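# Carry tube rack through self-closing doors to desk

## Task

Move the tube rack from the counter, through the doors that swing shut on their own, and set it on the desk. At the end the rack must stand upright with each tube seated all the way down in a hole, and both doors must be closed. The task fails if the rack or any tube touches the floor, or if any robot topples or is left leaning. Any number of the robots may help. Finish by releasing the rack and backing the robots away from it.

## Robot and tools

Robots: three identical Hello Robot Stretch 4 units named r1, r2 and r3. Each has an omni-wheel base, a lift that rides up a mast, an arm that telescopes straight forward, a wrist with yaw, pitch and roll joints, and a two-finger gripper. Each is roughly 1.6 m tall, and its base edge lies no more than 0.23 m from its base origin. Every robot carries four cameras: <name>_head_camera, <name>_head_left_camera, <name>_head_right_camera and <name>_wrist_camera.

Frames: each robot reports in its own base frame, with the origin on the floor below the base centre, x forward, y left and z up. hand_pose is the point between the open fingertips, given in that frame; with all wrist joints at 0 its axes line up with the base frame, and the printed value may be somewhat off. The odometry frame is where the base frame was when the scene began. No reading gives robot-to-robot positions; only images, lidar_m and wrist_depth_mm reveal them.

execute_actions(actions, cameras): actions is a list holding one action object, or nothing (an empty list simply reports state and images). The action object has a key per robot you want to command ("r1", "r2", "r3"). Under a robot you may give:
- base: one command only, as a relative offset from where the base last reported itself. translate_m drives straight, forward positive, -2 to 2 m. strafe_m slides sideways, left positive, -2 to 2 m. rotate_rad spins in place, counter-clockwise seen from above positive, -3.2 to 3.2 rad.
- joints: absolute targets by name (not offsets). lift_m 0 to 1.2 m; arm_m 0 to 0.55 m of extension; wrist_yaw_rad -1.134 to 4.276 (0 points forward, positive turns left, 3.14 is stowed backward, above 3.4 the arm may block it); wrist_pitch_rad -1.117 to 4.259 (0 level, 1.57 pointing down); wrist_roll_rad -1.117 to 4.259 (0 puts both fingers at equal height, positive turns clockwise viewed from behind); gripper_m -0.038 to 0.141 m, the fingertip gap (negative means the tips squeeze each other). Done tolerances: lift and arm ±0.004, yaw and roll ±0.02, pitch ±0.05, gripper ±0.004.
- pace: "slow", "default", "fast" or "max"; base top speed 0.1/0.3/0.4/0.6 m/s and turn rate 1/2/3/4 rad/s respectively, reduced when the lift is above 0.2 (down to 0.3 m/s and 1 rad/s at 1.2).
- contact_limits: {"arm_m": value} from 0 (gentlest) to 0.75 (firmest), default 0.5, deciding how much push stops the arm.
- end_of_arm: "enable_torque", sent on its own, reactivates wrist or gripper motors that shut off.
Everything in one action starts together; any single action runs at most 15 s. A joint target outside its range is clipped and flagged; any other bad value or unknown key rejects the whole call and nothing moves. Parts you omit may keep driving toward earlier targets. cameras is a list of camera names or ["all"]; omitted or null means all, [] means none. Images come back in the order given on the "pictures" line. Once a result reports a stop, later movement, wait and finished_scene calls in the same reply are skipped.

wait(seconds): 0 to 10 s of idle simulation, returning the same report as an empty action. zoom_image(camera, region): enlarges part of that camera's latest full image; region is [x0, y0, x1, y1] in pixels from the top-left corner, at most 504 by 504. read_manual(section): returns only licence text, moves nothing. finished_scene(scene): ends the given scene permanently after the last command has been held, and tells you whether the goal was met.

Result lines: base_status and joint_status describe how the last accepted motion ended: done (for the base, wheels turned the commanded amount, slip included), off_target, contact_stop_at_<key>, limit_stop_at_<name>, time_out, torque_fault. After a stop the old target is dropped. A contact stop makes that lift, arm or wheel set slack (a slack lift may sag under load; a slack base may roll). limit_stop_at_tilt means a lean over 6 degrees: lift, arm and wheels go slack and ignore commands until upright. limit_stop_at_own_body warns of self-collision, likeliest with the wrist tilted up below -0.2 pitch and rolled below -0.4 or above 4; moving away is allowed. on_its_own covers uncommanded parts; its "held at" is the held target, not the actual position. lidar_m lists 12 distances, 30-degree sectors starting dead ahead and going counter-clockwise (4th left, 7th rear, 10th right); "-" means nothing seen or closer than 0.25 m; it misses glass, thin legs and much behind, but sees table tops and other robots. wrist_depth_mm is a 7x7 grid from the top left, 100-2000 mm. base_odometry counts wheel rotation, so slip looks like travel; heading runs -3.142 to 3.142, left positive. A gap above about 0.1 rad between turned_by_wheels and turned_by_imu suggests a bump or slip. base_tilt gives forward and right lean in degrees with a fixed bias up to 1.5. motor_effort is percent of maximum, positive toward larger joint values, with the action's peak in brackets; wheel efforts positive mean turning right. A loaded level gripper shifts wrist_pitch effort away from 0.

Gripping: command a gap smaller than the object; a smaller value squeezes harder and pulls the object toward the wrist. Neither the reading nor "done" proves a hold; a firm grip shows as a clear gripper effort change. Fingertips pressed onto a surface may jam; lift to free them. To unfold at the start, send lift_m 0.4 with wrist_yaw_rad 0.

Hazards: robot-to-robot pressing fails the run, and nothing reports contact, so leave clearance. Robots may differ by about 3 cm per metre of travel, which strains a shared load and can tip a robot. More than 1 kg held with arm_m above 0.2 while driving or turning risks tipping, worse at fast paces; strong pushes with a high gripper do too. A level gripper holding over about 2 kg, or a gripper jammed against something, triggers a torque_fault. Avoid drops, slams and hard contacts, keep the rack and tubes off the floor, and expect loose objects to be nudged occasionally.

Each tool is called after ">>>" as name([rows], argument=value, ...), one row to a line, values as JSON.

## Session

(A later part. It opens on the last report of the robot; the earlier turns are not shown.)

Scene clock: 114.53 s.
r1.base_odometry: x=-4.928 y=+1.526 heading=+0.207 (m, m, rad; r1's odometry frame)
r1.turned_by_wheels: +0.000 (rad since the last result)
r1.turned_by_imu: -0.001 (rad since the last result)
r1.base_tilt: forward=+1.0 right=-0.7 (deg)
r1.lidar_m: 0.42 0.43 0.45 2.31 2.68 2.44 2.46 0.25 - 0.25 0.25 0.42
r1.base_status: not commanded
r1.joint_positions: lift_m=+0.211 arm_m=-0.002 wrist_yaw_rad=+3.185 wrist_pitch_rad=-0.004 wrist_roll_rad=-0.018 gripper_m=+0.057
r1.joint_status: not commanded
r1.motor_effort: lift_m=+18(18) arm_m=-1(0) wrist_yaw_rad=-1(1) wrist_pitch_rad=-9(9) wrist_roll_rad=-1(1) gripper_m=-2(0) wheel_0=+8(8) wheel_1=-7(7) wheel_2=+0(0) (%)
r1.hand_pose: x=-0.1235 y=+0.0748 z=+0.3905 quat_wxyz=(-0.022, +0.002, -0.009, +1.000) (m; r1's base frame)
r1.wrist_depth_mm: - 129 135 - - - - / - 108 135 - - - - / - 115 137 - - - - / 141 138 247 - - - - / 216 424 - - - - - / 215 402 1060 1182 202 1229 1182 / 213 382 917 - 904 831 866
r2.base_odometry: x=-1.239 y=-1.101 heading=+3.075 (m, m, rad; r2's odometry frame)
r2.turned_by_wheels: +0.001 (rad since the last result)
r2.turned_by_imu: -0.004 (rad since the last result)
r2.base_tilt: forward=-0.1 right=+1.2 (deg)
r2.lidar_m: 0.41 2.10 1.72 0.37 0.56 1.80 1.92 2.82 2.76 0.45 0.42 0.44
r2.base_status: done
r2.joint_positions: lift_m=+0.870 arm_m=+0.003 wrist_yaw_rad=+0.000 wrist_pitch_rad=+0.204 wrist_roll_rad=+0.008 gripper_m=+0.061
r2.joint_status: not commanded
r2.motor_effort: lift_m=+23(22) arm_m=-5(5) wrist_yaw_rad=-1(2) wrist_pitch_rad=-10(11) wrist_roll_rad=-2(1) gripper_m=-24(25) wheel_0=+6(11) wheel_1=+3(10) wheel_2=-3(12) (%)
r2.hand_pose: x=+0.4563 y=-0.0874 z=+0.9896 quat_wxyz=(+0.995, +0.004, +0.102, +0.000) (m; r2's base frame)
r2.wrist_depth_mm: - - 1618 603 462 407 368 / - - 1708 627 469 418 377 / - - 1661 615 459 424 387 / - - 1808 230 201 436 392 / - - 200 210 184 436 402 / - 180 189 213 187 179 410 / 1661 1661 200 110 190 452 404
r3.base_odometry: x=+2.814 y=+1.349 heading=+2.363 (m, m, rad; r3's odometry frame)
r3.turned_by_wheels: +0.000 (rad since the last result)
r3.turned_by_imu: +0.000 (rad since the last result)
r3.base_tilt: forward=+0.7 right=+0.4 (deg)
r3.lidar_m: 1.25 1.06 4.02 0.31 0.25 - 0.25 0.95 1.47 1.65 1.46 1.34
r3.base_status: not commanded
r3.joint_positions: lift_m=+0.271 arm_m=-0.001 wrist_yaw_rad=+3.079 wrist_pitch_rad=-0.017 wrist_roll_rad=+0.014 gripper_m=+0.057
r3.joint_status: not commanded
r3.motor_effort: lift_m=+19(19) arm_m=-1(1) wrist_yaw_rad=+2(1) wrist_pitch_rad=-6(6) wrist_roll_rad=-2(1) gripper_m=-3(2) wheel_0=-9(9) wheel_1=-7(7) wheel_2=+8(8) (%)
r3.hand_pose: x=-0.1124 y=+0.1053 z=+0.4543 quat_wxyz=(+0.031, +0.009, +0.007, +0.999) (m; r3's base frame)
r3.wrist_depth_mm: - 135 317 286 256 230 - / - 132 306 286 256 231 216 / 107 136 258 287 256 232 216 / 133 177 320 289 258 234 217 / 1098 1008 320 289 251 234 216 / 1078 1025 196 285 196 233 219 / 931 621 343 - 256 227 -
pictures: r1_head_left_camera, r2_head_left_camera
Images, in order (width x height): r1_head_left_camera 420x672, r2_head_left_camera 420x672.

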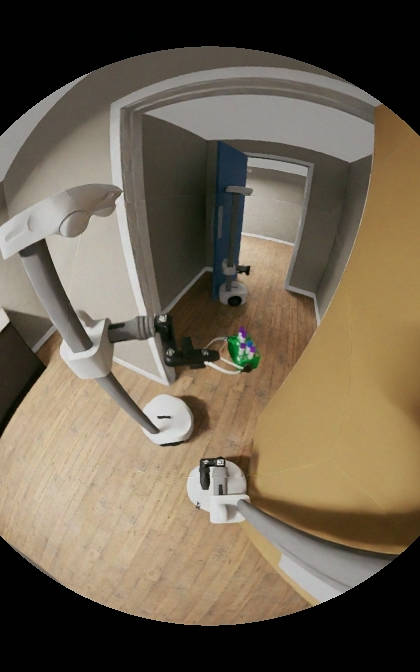

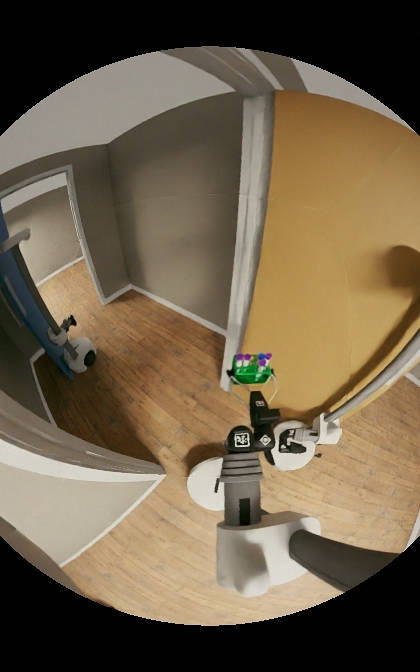

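>>> execute_actions([
  {"r2":{"base":{"rotate_rad":0.56}}},
], cameras=["r2_head_left_camera"])

>>> execute_actions([
  {"r2":{"base":{"translate_m":1.7},"pace":"fast"},"r1":{"base":{"translate_m":0.15},"pace":"slow"}},
], cameras=[])

>>> execute_actions([
  {"r2":{"base":{"rotate_rad":0.68}},"r1":{"base":{"translate_m":0.2}}},
], cameras=["r2_head_left_camera","r2_head_right_camera","r1_head_left_camera"])

Scene clock: 122.00 s.
r1.base_odometry: x=-4.928 y=+1.526 heading=+0.207 (m, m, rad; r1's odometry frame)
r1.turned_by_wheels: +0.000 (rad since the last result)
r1.turned_by_imu: -0.001 (rad since the last result)
r1.base_tilt: forward=+1.0 right=-0.7 (deg)
r1.lidar_m: 0.61 0.42 0.44 2.33 2.70 2.43 2.47 0.25 - 0.25 0.25 0.42
r1.base_status: not commanded
r1.joint_positions: lift_m=+0.211 arm_m=-0.002 wrist_yaw_rad=+3.185 wrist_pitch_rad=-0.004 wrist_roll_rad=-0.018 gripper_m=+0.057
r1.joint_status: not commanded
r1.motor_effort: lift_m=+18(18) arm_m=-1(1) wrist_yaw_rad=-1(1) wrist_pitch_rad=-11(10) wrist_roll_rad=+1(1) gripper_m=-2(2) wheel_0=+8(8) wheel_1=-7(7) wheel_2=+0(0) (%)
r1.hand_pose: x=-0.1235 y=+0.0748 z=+0.3905 quat_wxyz=(-0.022, +0.002, -0.009, +1.000) (m; r1's base frame)
r1.wrist_depth_mm: - 129 135 - - - - / - 108 135 - - - - / - 115 137 - - - - / 141 138 248 - - - - / 217 421 - - - - - / 216 402 1078 1160 202 1229 1205 / 213 379 917 - 917 842 866
r2.base_odometry: x=-1.239 y=-1.101 heading=-2.649 (m, m, rad; r2's odometry frame)
r2.turned_by_wheels: +0.559 (rad since the last result)
r2.turned_by_imu: +0.552 (rad since the last result)
r2.base_tilt: forward=-0.1 right=+1.2 (deg)
r2.lidar_m: 0.40 0.41 0.37 0.58 1.80 1.93 2.82 2.78 0.45 0.43 0.68 0.44
r2.base_status: done
r2.joint_positions: lift_m=+0.870 arm_m=+0.003 wrist_yaw_rad=+0.000 wrist_pitch_rad=+0.204 wrist_roll_rad=+0.008 gripper_m=+0.061
r2.joint_status: not commanded
r2.motor_effort: lift_m=+23(22) arm_m=-5(5) wrist_yaw_rad=-2(2) wrist_pitch_rad=-12(10) wrist_roll_rad=+0(0) gripper_m=-24(25) wheel_0=-7(12) wheel_1=-3(12) wheel_2=-6(7) (%)
r2.hand_pose: x=+0.4563 y=-0.0874 z=+0.9896 quat_wxyz=(+0.995, +0.004, +0.102, +0.000) (m; r2's base frame)
r2.wrist_depth_mm: 1537 - - - - 1499 1160 / 1464 - - - - 1499 1160 / 1499 - - - 1863 1464 1160 / - - - 230 197 1537 1205 / - 1661 201 211 183 1499 1205 / - 180 190 213 186 179 1205 / 1618 1618 200 109 189 1464 1160
r3.base_odometry: x=+2.814 y=+1.349 heading=+2.363 (m, m, rad; r3's odometry frame)
r3.turned_by_wheels: +0.000 (rad since the last result)
r3.turned_by_imu: +0.000 (rad since the last result)
r3.base_tilt: forward=+0.7 right=+0.3 (deg)
r3.lidar_m: 1.24 1.06 4.03 0.30 0.25 - 0.25 0.96 1.47 1.56 1.45 1.34
r3.base_status: not commanded
r3.joint_positions: lift_m=+0.271 arm_m=-0.001 wrist_yaw_rad=+3.079 wrist_pitch_rad=-0.017 wrist_roll_rad=+0.014 gripper_m=+0.057
r3.joint_status: not commanded
r3.motor_effort: lift_m=+19(19) arm_m=-1(1) wrist_yaw_rad=+2(2) wrist_pitch_rad=-6(6) wrist_roll_rad=-2(2) gripper_m=-3(2) wheel_0=-9(9) wheel_1=-7(7) wheel_2=+8(8) (%)
r3.hand_pose: x=-0.1124 y=+0.1053 z=+0.4543 quat_wxyz=(+0.031, +0.009, +0.007, +0.999) (m; r3's base frame)
r3.wrist_depth_mm: - 134 317 287 255 230 - / - 131 309 287 257 231 216 / 107 136 259 289 257 233 216 / 134 176 320 287 258 232 216 / 1098 1008 322 289 252 233 216 / 1098 1025 197 286 197 235 218 / 931 615 342 - 256 226 -
pictures: r2_head_left_camera
Images, in order (width x height): r2_head_left_camera 420x672.

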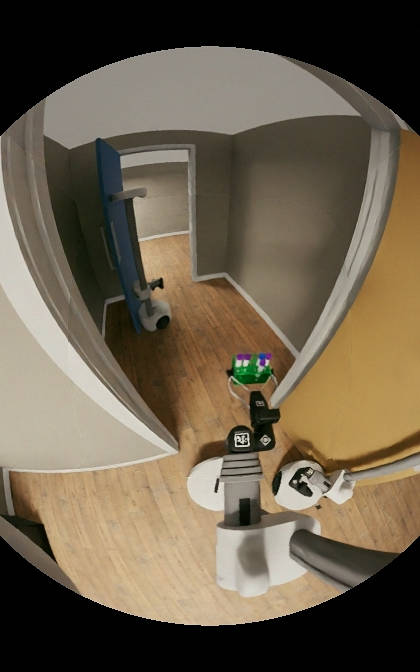

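Scene clock: 127.73 s.
r1.base_odometry: x=-4.781 y=+1.557 heading=+0.207 (m, m, rad; r1's odometry frame)
r1.turned_by_wheels: +0.000 (rad since the last result)
r1.turned_by_imu: -0.001 (rad since the last result)
r1.base_tilt: forward=+1.0 right=-0.7 (deg)
r1.lidar_m: 1.99 0.85 1.32 2.25 2.84 2.59 0.38 0.25 - 0.25 0.25 0.48
r1.base_status: done
r1.joint_positions: lift_m=+0.211 arm_m=-0.002 wrist_yaw_rad=+3.185 wrist_pitch_rad=-0.004 wrist_roll_rad=-0.018 gripper_m=+0.057
r1.joint_status: not commanded
r1.motor_effort: lift_m=+18(18) arm_m=+0(1) wrist_yaw_rad=-1(1) wrist_pitch_rad=-9(10) wrist_roll_rad=+1(0) gripper_m=-3(2) wheel_0=+8(9) wheel_1=+0(5) wheel_2=-11(11) (%)
r1.hand_pose: x=-0.1235 y=+0.0748 z=+0.3905 quat_wxyz=(-0.022, +0.002, -0.009, +1.000) (m; r1's base frame)
r1.wrist_depth_mm: - 129 135 - - - - / - 108 135 - - - - / - 115 137 - - - - / 141 138 248 - - - - / 217 402 508 - - - - / 214 387 480 1182 202 1229 1182 / 213 366 530 - 917 842 866
r2.base_odometry: x=-2.737 y=-1.905 heading=-2.649 (m, m, rad; r2's odometry frame)
r2.turned_by_wheels: +0.000 (rad since the last result)
r2.turned_by_imu: -0.007 (rad since the last result)
r2.base_tilt: forward=+0.1 right=+1.2 (deg)
r2.lidar_m: 0.40 1.11 0.58 0.55 1.39 1.38 1.40 1.06 0.84 0.66 0.64 0.46
r2.base_status: done
r2.joint_positions: lift_m=+0.870 arm_m=+0.003 wrist_yaw_rad=+0.000 wrist_pitch_rad=+0.204 wrist_roll_rad=+0.008 gripper_m=+0.061
r2.joint_status: not commanded
r2.motor_effort: lift_m=+22(22) arm_m=-5(5) wrist_yaw_rad=-1(1) wrist_pitch_rad=-11(10) wrist_roll_rad=+0(1) gripper_m=-26(25) wheel_0=+5(12) wheel_1=+2(13) wheel_2=-2(16) (%)
r2.hand_pose: x=+0.4563 y=-0.0874 z=+0.9896 quat_wxyz=(+0.995, +0.004, +0.102, +0.000) (m; r2's base frame)
r2.wrist_depth_mm: - 854 878 931 891 627 504 / - 866 904 960 904 634 508 / - - 917 991 820 640 508 / - - 931 1025 200 647 512 / - - 201 211 183 627 512 / - 180 190 212 186 179 512 / 1708 1576 200 109 189 627 496
r3.base_odometry: x=+2.814 y=+1.349 heading=+2.363 (m, m, rad; r3's odometry frame)
r3.turned_by_wheels: +0.000 (rad since the last result)
r3.turned_by_imu: +0.000 (rad since the last result)
r3.base_tilt: forward=+0.6 right=+0.6 (deg)
r3.lidar_m: 1.22 1.06 4.02 0.30 0.25 - 0.25 0.96 1.47 1.65 0.57 0.58
r3.base_status: not commanded
r3.joint_positions: lift_m=+0.271 arm_m=-0.001 wrist_yaw_rad=+3.079 wrist_pitch_rad=-0.017 wrist_roll_rad=+0.014 gripper_m=+0.057
r3.joint_status: not commanded
r3.motor_effort: lift_m=+19(19) arm_m=-1(1) wrist_yaw_rad=+3(2) wrist_pitch_rad=-6(6) wrist_roll_rad=-2(2) gripper_m=-3(2) wheel_0=-9(9) wheel_1=-7(7) wheel_2=+8(8) (%)
r3.hand_pose: x=-0.1124 y=+0.1053 z=+0.4543 quat_wxyz=(+0.031, +0.009, +0.007, +0.999) (m; r3's base frame)
r3.wrist_depth_mm: - 134 319 286 256 231 - / - 131 306 287 257 231 216 / 107 136 257 287 257 233 216 / 134 176 320 289 257 233 216 / 1118 1008 322 289 250 233 216 / 1078 1025 196 285 196 234 218 / 946 609 345 - 255 226 -
pictures: none
No camera images: the call's "cameras" was empty. Leave "cameras" out to get every camera's image.

Scene clock: 129.93 s.
r1.base_odometry: x=-4.586 y=+1.598 heading=+0.207 (m, m, rad; r1's odometry frame)
r1.turned_by_wheels: +0.000 (rad since the last result)
r1.turned_by_imu: +0.000 (rad since the last result)
r1.base_tilt: forward=+1.0 right=-0.8 (deg)
r1.lidar_m: 1.77 0.68 0.86 2.18 2.73 2.75 0.29 0.25 - 0.25 0.26 1.36
r1.base_status: done
r1.joint_positions: lift_m=+0.211 arm_m=-0.002 wrist_yaw_rad=+3.185 wrist_pitch_rad=-0.004 wrist_roll_rad=-0.018 gripper_m=+0.057
r1.joint_status: not commanded
r1.motor_effort: lift_m=+18(18) arm_m=+0(1) wrist_yaw_rad=-1(1) wrist_pitch_rad=-9(10) wrist_roll_rad=+0(0) gripper_m=-2(5) wheel_0=+11(10) wheel_1=-7(8) wheel_2=-4(16) (%)
r1.hand_pose: x=-0.1235 y=+0.0748 z=+0.3905 quat_wxyz=(-0.022, +0.002, -0.009, +1.000) (m; r1's base frame)
r1.wrist_depth_mm: - 129 135 634 - - - / - 110 135 634 - - - / - 115 137 640 - - - / 141 138 248 647 - - - / 216 364 433 647 - - - / 215 351 418 585 202 1229 1182 / 213 338 452 - 904 831 878
r2.base_odometry: x=-2.737 y=-1.905 heading=-1.970 (m, m, rad; r2's odometry frame)
r2.turned_by_wheels: +0.679 (rad since the last result)
r2.turned_by_imu: +0.669 (rad since the last result)
r2.base_tilt: forward=+0.0 right=+1.2 (deg)
r2.lidar_m: 0.42 0.57 0.57 1.40 1.37 1.32 1.10 0.76 0.65 0.64 0.75 0.46
r2.base_status: done
r2.joint_positions: lift_m=+0.870 arm_m=+0.003 wrist_yaw_rad=+0.000 wrist_pitch_rad=+0.204 wrist_roll_rad=+0.008 gripper_m=+0.061
r2.joint_status: not commanded
r2.motor_effort: lift_m=+22(23) arm_m=-5(5) wrist_yaw_rad=-1(0) wrist_pitch_rad=-11(13) wrist_roll_rad=+1(0) gripper_m=-26(23) wheel_0=-8(13) wheel_1=-2(8) wheel_2=-4(10) (%)
r2.hand_pose: x=+0.4563 y=-0.0874 z=+0.9896 quat_wxyz=(+0.995, +0.004, +0.102, +0.000) (m; r2's base frame)
r2.wrist_depth_mm: 831 1008 - - - 768 715 / 831 1025 - - - 768 723 / 842 1078 - - - 778 732 / 866 1060 - - 199 820 778 / 878 1098 201 211 183 831 788 / 891 180 189 213 187 180 798 / 904 1138 200 110 189 866 809
r3.base_odometry: x=+2.814 y=+1.349 heading=+2.363 (m, m, rad; r3's odometry frame)
r3.turned_by_wheels: +0.000 (rad since the last result)
r3.turned_by_imu: +0.000 (rad since the last result)
r3.base_tilt: forward=+0.6 right=+0.6 (deg)
r3.lidar_m: 0.56 1.09 4.02 0.30 0.25 - 0.25 0.97 1.49 1.66 0.54 0.54
r3.base_status: not commanded
r3.joint_positions: lift_m=+0.271 arm_m=-0.001 wrist_yaw_rad=+3.079 wrist_pitch_rad=-0.017 wrist_roll_rad=+0.014 gripper_m=+0.057
r3.joint_status: not commanded
r3.motor_effort: lift_m=+19(19) arm_m=-1(1) wrist_yaw_rad=+2(1) wrist_pitch_rad=-7(6) wrist_roll_rad=-3(1) gripper_m=-2(2) wheel_0=-9(9) wheel_1=-7(7) wheel_2=+8(8) (%)
r3.hand_pose: x=-0.1124 y=+0.1053 z=+0.4543 quat_wxyz=(+0.031, +0.009, +0.007, +0.999) (m; r3's base frame)
r3.wrist_depth_mm: - 134 319 285 255 229 - / - 131 307 287 256 232 217 / 107 136 258 289 257 232 215 / 134 176 320 289 259 232 216 / 1098 1025 320 289 252 235 216 / 1098 1025 197 286 195 235 218 / 946 615 343 - 255 227 -
pictures: r1_head_left_camera, r2_head_left_camera, r2_head_right_camera
Images, in order (width x height): r1_head_left_camera 420x672, r2_head_left_camera 420x672, r2_head_right_camera 420x672.

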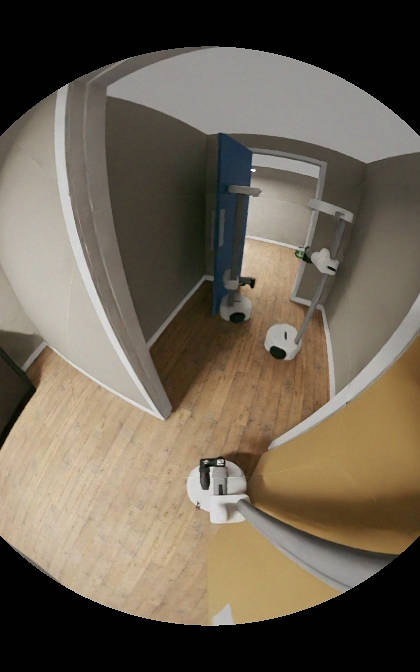

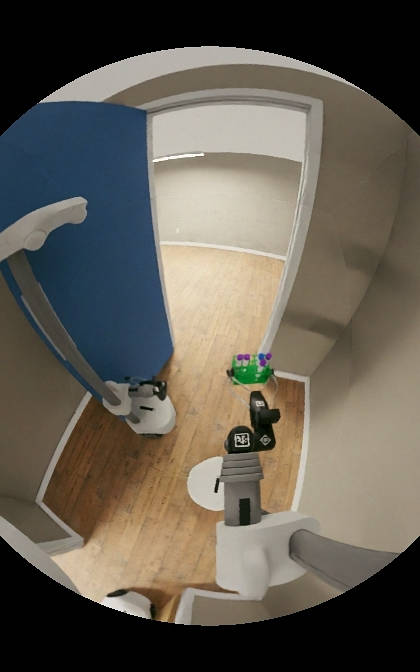

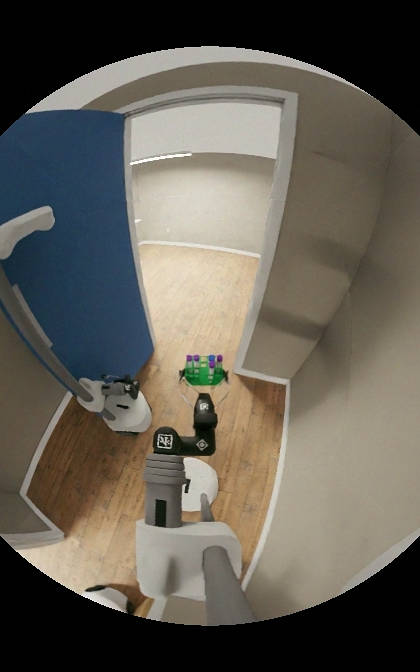

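>>> execute_actions([
  {"r2":{"base":{"strafe_m":-0.05},"pace":"fast"}},
], cameras=[])

>>> execute_actions([
  {"r2":{"base":{"translate_m":2.0},"pace":"fast"},"r1":{"base":{"translate_m":0.55},"pace":"slow"}},
], cameras=[])

>>> execute_actions([
  {"r2":{"base":{"rotate_rad":1.05},"joints":{"lift_m":0.97}},"r1":{"base":{"translate_m":0.1},"pace":"slow"},"r3":{"base":{"rotate_rad":0.7}}},
], cameras=["r2_head_camera","r3_head_right_camera","r1_head_left_camera"])

Scene clock: 137.07 s.
r1.base_odometry: x=-4.586 y=+1.598 heading=+0.207 (m, m, rad; r1's odometry frame)
r1.turned_by_wheels: +0.000 (rad since the last result)
r1.turned_by_imu: -0.001 (rad since the last result)
r1.base_tilt: forward=+1.0 right=-0.7 (deg)
r1.lidar_m: 1.76 0.67 0.87 2.19 2.70 2.74 0.28 0.25 - 0.25 0.28 1.39
r1.base_status: not commanded
r1.joint_positions: lift_m=+0.211 arm_m=-0.002 wrist_yaw_rad=+3.185 wrist_pitch_rad=-0.004 wrist_roll_rad=-0.018 gripper_m=+0.057
r1.joint_status: not commanded
r1.motor_effort: lift_m=+18(18) arm_m=+0(1) wrist_yaw_rad=-1(1) wrist_pitch_rad=-8(9) wrist_roll_rad=-2(0) gripper_m=-4(3) wheel_0=+11(11) wheel_1=-7(7) wheel_2=-3(4) (%)
r1.hand_pose: x=-0.1235 y=+0.0748 z=+0.3905 quat_wxyz=(-0.022, +0.002, -0.009, +1.000) (m; r1's base frame)
r1.wrist_depth_mm: - 129 135 634 - - - / - 108 136 640 - - - / - 115 137 640 - - - / 141 138 248 640 - - - / 217 364 436 654 - - - / 216 349 418 591 202 1205 1160 / 213 336 452 - 917 842 878
r2.base_odometry: x=-2.783 y=-1.885 heading=-1.970 (m, m, rad; r2's odometry frame)
r2.turned_by_wheels: +0.000 (rad since the last result)
r2.turned_by_imu: +0.003 (rad since the last result)
r2.base_tilt: forward=+0.0 right=+1.0 (deg)
r2.lidar_m: 0.41 0.61 0.59 1.44 1.41 1.24 1.11 0.71 0.59 0.60 0.72 0.45
r2.base_status: done
r2.joint_positions: lift_m=+0.870 arm_m=+0.003 wrist_yaw_rad=+0.000 wrist_pitch_rad=+0.204 wrist_roll_rad=+0.008 gripper_m=+0.061
r2.joint_status: not commanded
r2.motor_effort: lift_m=+22(22) arm_m=-5(5) wrist_yaw_rad=-2(1) wrist_pitch_rad=-10(9) wrist_roll_rad=+0(1) gripper_m=-25(26) wheel_0=+7(14) wheel_1=-1(5) wheel_2=+0(0) (%)
r2.hand_pose: x=+0.4563 y=-0.0875 z=+0.9896 quat_wxyz=(+0.995, +0.004, +0.102, +0.000) (m; r2's base frame)
r2.wrist_depth_mm: 866 1078 - - - 732 699 / 878 1118 - - - 759 723 / 878 1138 - - - 778 741 / 891 1118 - 231 198 809 759 / 904 1138 200 211 182 809 778 / 946 180 189 213 187 179 788 / 946 1182 200 110 189 854 768
r3.base_odometry: x=+2.814 y=+1.349 heading=+2.363 (m, m, rad; r3's odometry frame)
r3.turned_by_wheels: +0.000 (rad since the last result)
r3.turned_by_imu: +0.000 (rad since the last result)
r3.base_tilt: forward=+0.6 right=+0.4 (deg)
r3.lidar_m: 0.61 1.08 4.01 0.28 0.25 - 0.25 0.97 1.47 1.66 0.59 0.60
r3.base_status: not commanded
r3.joint_positions: lift_m=+0.271 arm_m=-0.001 wrist_yaw_rad=+3.079 wrist_pitch_rad=-0.017 wrist_roll_rad=+0.014 gripper_m=+0.057
r3.joint_status: not commanded
r3.motor_effort: lift_m=+19(19) arm_m=-1(1) wrist_yaw_rad=+2(1) wrist_pitch_rad=-6(6) wrist_roll_rad=-2(3) gripper_m=-4(2) wheel_0=-9(9) wheel_1=-7(7) wheel_2=+8(8) (%)
r3.hand_pose: x=-0.1124 y=+0.1053 z=+0.4543 quat_wxyz=(+0.031, +0.009, +0.007, +0.999) (m; r3's base frame)
r3.wrist_depth_mm: - 134 317 286 256 230 - / - 131 304 286 257 232 216 / 107 136 258 290 258 233 216 / 134 177 319 287 258 234 216 / 1118 1008 320 289 251 234 216 / 1118 1008 196 285 196 234 219 / 931 603 342 - 255 225 -
pictures: none
No camera images: the call's "cameras" was empty. Leave "cameras" out to get every camera's image.

Scene clock: 143.87 s.
r1.base_odometry: x=-4.047 y=+1.711 heading=+0.208 (m, m, rad; r1's odometry frame)
r1.turned_by_wheels: +0.001 (rad since the last result)
r1.turned_by_imu: -0.001 (rad since the last result)
r1.base_tilt: forward=+1.0 right=-0.8 (deg)
r1.lidar_m: 1.25 1.08 0.38 0.37 0.25 0.25 - 0.25 0.35 1.10 1.35 1.27
r1.base_status: done
r1.joint_positions: lift_m=+0.211 arm_m=-0.002 wrist_yaw_rad=+3.185 wrist_pitch_rad=-0.004 wrist_roll_rad=-0.018 gripper_m=+0.057
r1.joint_status: not commanded
r1.motor_effort: lift_m=+18(18) arm_m=-1(1) wrist_yaw_rad=-1(2) wrist_pitch_rad=-10(8) wrist_roll_rad=+0(1) gripper_m=-2(2) wheel_0=-4(14) wheel_1=+8(11) wheel_2=+11(14) (%)
r1.hand_pose: x=-0.1235 y=+0.0748 z=+0.3905 quat_wxyz=(-0.022, +0.002, -0.009, +1.000) (m; r1's base frame)
r1.wrist_depth_mm: - 129 135 306 296 281 271 / - 109 135 309 296 283 273 / - 115 137 309 300 285 276 / 141 138 247 314 300 287 279 / 216 349 330 317 300 289 281 / 215 353 327 315 202 291 282 / 213 357 342 - 306 290 283
r2.base_odometry: x=-3.559 y=-3.728 heading=-1.969 (m, m, rad; r2's odometry frame)
r2.turned_by_wheels: +0.000 (rad since the last result)
r2.turned_by_imu: -0.008 (rad since the last result)
r2.base_tilt: forward=-0.2 right=+1.3 (deg)
r2.lidar_m: 0.41 2.01 1.78 1.35 0.78 0.74 2.36 0.89 1.38 2.20 2.55 0.45
r2.base_status: done
r2.joint_positions: lift_m=+0.870 arm_m=+0.003 wrist_yaw_rad=+0.000 wrist_pitch_rad=+0.204 wrist_roll_rad=+0.008 gripper_m=+0.061
r2.joint_status: not commanded
r2.motor_effort: lift_m=+23(22) arm_m=-5(5) wrist_yaw_rad=+0(0) wrist_pitch_rad=-13(11) wrist_roll_rad=+1(0) gripper_m=-22(26) wheel_0=+5(12) wheel_1=+3(8) wheel_2=-5(14) (%)
r2.hand_pose: x=+0.4563 y=-0.0874 z=+0.9896 quat_wxyz=(+0.995, +0.004, +0.102, +0.000) (m; r2's base frame)
r2.wrist_depth_mm: - - - - - 1921 1863 / - - - - - 1983 1921 / - - - - - 1983 1921 / - - - - 198 - 1921 / - - 201 212 183 - - / - 180 190 213 186 179 - / 1661 1661 200 110 189 1708 1661
r3.base_odometry: x=+2.814 y=+1.349 heading=+2.363 (m, m, rad; r3's odometry frame)
r3.turned_by_wheels: +0.000 (rad since the last result)
r3.turned_by_imu: +0.000 (rad since the last result)
r3.base_tilt: forward=+0.7 right=+0.4 (deg)
r3.lidar_m: 1.23 1.08 1.36 0.30 0.25 - 0.25 0.97 1.26 1.25 1.45 1.33
r3.base_status: not commanded
r3.joint_positions: lift_m=+0.271 arm_m=-0.001 wrist_yaw_rad=+3.079 wrist_pitch_rad=-0.017 wrist_roll_rad=+0.014 gripper_m=+0.057
r3.joint_status: not commanded
r3.motor_effort: lift_m=+19(19) arm_m=-1(1) wrist_yaw_rad=+2(3) wrist_pitch_rad=-6(6) wrist_roll_rad=-2(2) gripper_m=-4(4) wheel_0=-9(9) wheel_1=-7(7) wheel_2=+8(8) (%)
r3.hand_pose: x=-0.1124 y=+0.1053 z=+0.4543 quat_wxyz=(+0.031, +0.009, +0.007, +0.999) (m; r3's base frame)
r3.wrist_depth_mm: - 134 317 286 255 231 - / - 131 309 287 256 231 216 / 107 136 258 286 257 232 216 / 134 177 320 287 257 233 216 / 1118 1025 319 289 251 234 216 / 1098 1025 197 283 196 233 219 / 931 609 343 - 256 226 -
pictures: none
No camera images: the call's "cameras" was empty. Leave "cameras" out to get every camera's image.

Scene clock: 146.17 s.
r1.base_odometry: x=-3.950 y=+1.732 heading=+0.209 (m, m, rad; r1's odometry frame)
r1.turned_by_wheels: +0.000 (rad since the last result)
r1.turned_by_imu: +0.000 (rad since the last result)
r1.base_tilt: forward=+1.0 right=-0.7 (deg)
r1.lidar_m: 1.13 1.04 0.93 0.36 0.26 0.25 0.25 0.27 0.51 1.13 1.40 1.17
r1.base_status: done
r1.joint_positions: lift_m=+0.211 arm_m=-0.002 wrist_yaw_rad=+3.185 wrist_pitch_rad=-0.004 wrist_roll_rad=-0.018 gripper_m=+0.057
r1.joint_status: not commanded
r1.motor_effort: lift_m=+18(18) arm_m=-1(1) wrist_yaw_rad=-1(1) wrist_pitch_rad=-8(9) wrist_roll_rad=+0(1) gripper_m=-1(3) wheel_0=+7(11) wheel_1=+4(11) wheel_2=-8(16) (%)
r1.hand_pose: x=-0.1235 y=+0.0748 z=+0.3905 quat_wxyz=(-0.022, +0.002, -0.009, +1.000) (m; r1's base frame)
r1.wrist_depth_mm: - 129 135 334 310 286 272 / - 108 135 336 312 290 273 / - 115 137 336 314 291 276 / 141 138 248 343 317 294 278 / 216 413 370 345 310 296 279 / 216 421 362 340 202 297 282 / 213 424 389 - 319 293 283
r2.base_odometry: x=-3.559 y=-3.728 heading=-0.921 (m, m, rad; r2's odometry frame)
r2.turned_by_wheels: +1.049 (rad since the last result)
r2.turned_by_imu: +1.033 (rad since the last result)
r2.base_tilt: forward=-0.1 right=+1.2 (deg)
r2.lidar_m: 0.40 1.34 0.77 0.74 1.54 0.90 1.42 2.19 2.56 2.44 2.43 0.40
r2.base_status: done
r2.joint_positions: lift_m=+0.970 arm_m=+0.003 wrist_yaw_rad=+0.000 wrist_pitch_rad=+0.204 wrist_roll_rad=+0.008 gripper_m=+0.061
r2.joint_status: all done
r2.motor_effort: lift_m=+23(24) arm_m=-5(5) wrist_yaw_rad=-1(0) wrist_pitch_rad=-8(9) wrist_roll_rad=+0(1) gripper_m=-25(24) wheel_0=-8(13) wheel_1=-2(8) wheel_2=-7(13) (%)
r2.hand_pose: x=+0.4563 y=-0.0874 z=+1.0896 quat_wxyz=(+0.995, +0.004, +0.102, +0.000) (m; r2's base frame)
r2.wrist_depth_mm: 1708 - - - - - - / 1708 - - - - - - / 1618 - - - - - - / 1708 - 1618 232 200 - - / 1618 - 201 211 185 - - / 1708 181 190 213 187 179 - / 1708 1756 200 110 189 1863 1921
r3.base_odometry: x=+2.814 y=+1.349 heading=+3.061 (m, m, rad; r3's odometry frame)
r3.turned_by_wheels: +0.699 (rad since the last result)
r3.turned_by_imu: +0.714 (rad since the last result)
r3.base_tilt: forward=+0.6 right=+0.5 (deg)
r3.lidar_m: 1.16 0.49 0.25 0.25 - 0.25 1.29 1.14 1.65 1.39 1.33 1.06
r3.base_status: done
r3.joint_positions: lift_m=+0.271 arm_m=-0.001 wrist_yaw_rad=+3.079 wrist_pitch_rad=-0.017 wrist_roll_rad=+0.014 gripper_m=+0.057
r3.joint_status: not commanded
r3.motor_effort: lift_m=+19(19) arm_m=-1(1) wrist_yaw_rad=+2(3) wrist_pitch_rad=-6(6) wrist_roll_rad=-3(2) gripper_m=-2(0) wheel_0=-10(16) wheel_1=-4(14) wheel_2=-2(9) (%)
r3.hand_pose: x=-0.1124 y=+0.1053 z=+0.4543 quat_wxyz=(+0.031, +0.009, +0.007, +0.999) (m; r3's base frame)
r3.wrist_depth_mm: - 135 1618 1336 253 183 - / - 131 1576 1336 253 185 - / 107 136 257 1308 254 185 156 / 134 176 1618 1336 254 185 156 / 1255 1499 1576 1308 229 185 155 / 1078 1308 196 357 197 182 - / 931 904 1008 - 236 168 -
pictures: r1_head_left_camera, r2_head_camera, r3_head_right_camera
Images, in order (width x height): r1_head_left_camera 420x672, r2_head_camera 420x560, r3_head_right_camera 420x672.

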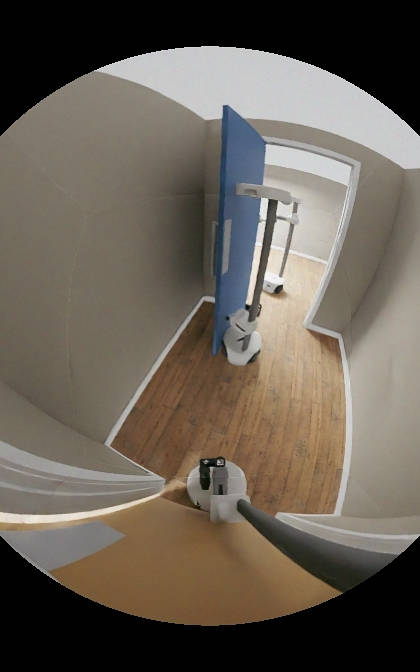

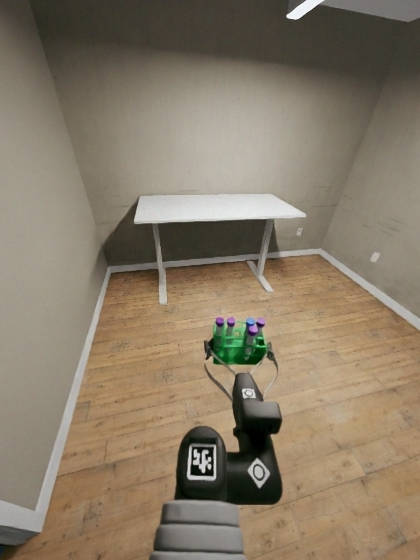

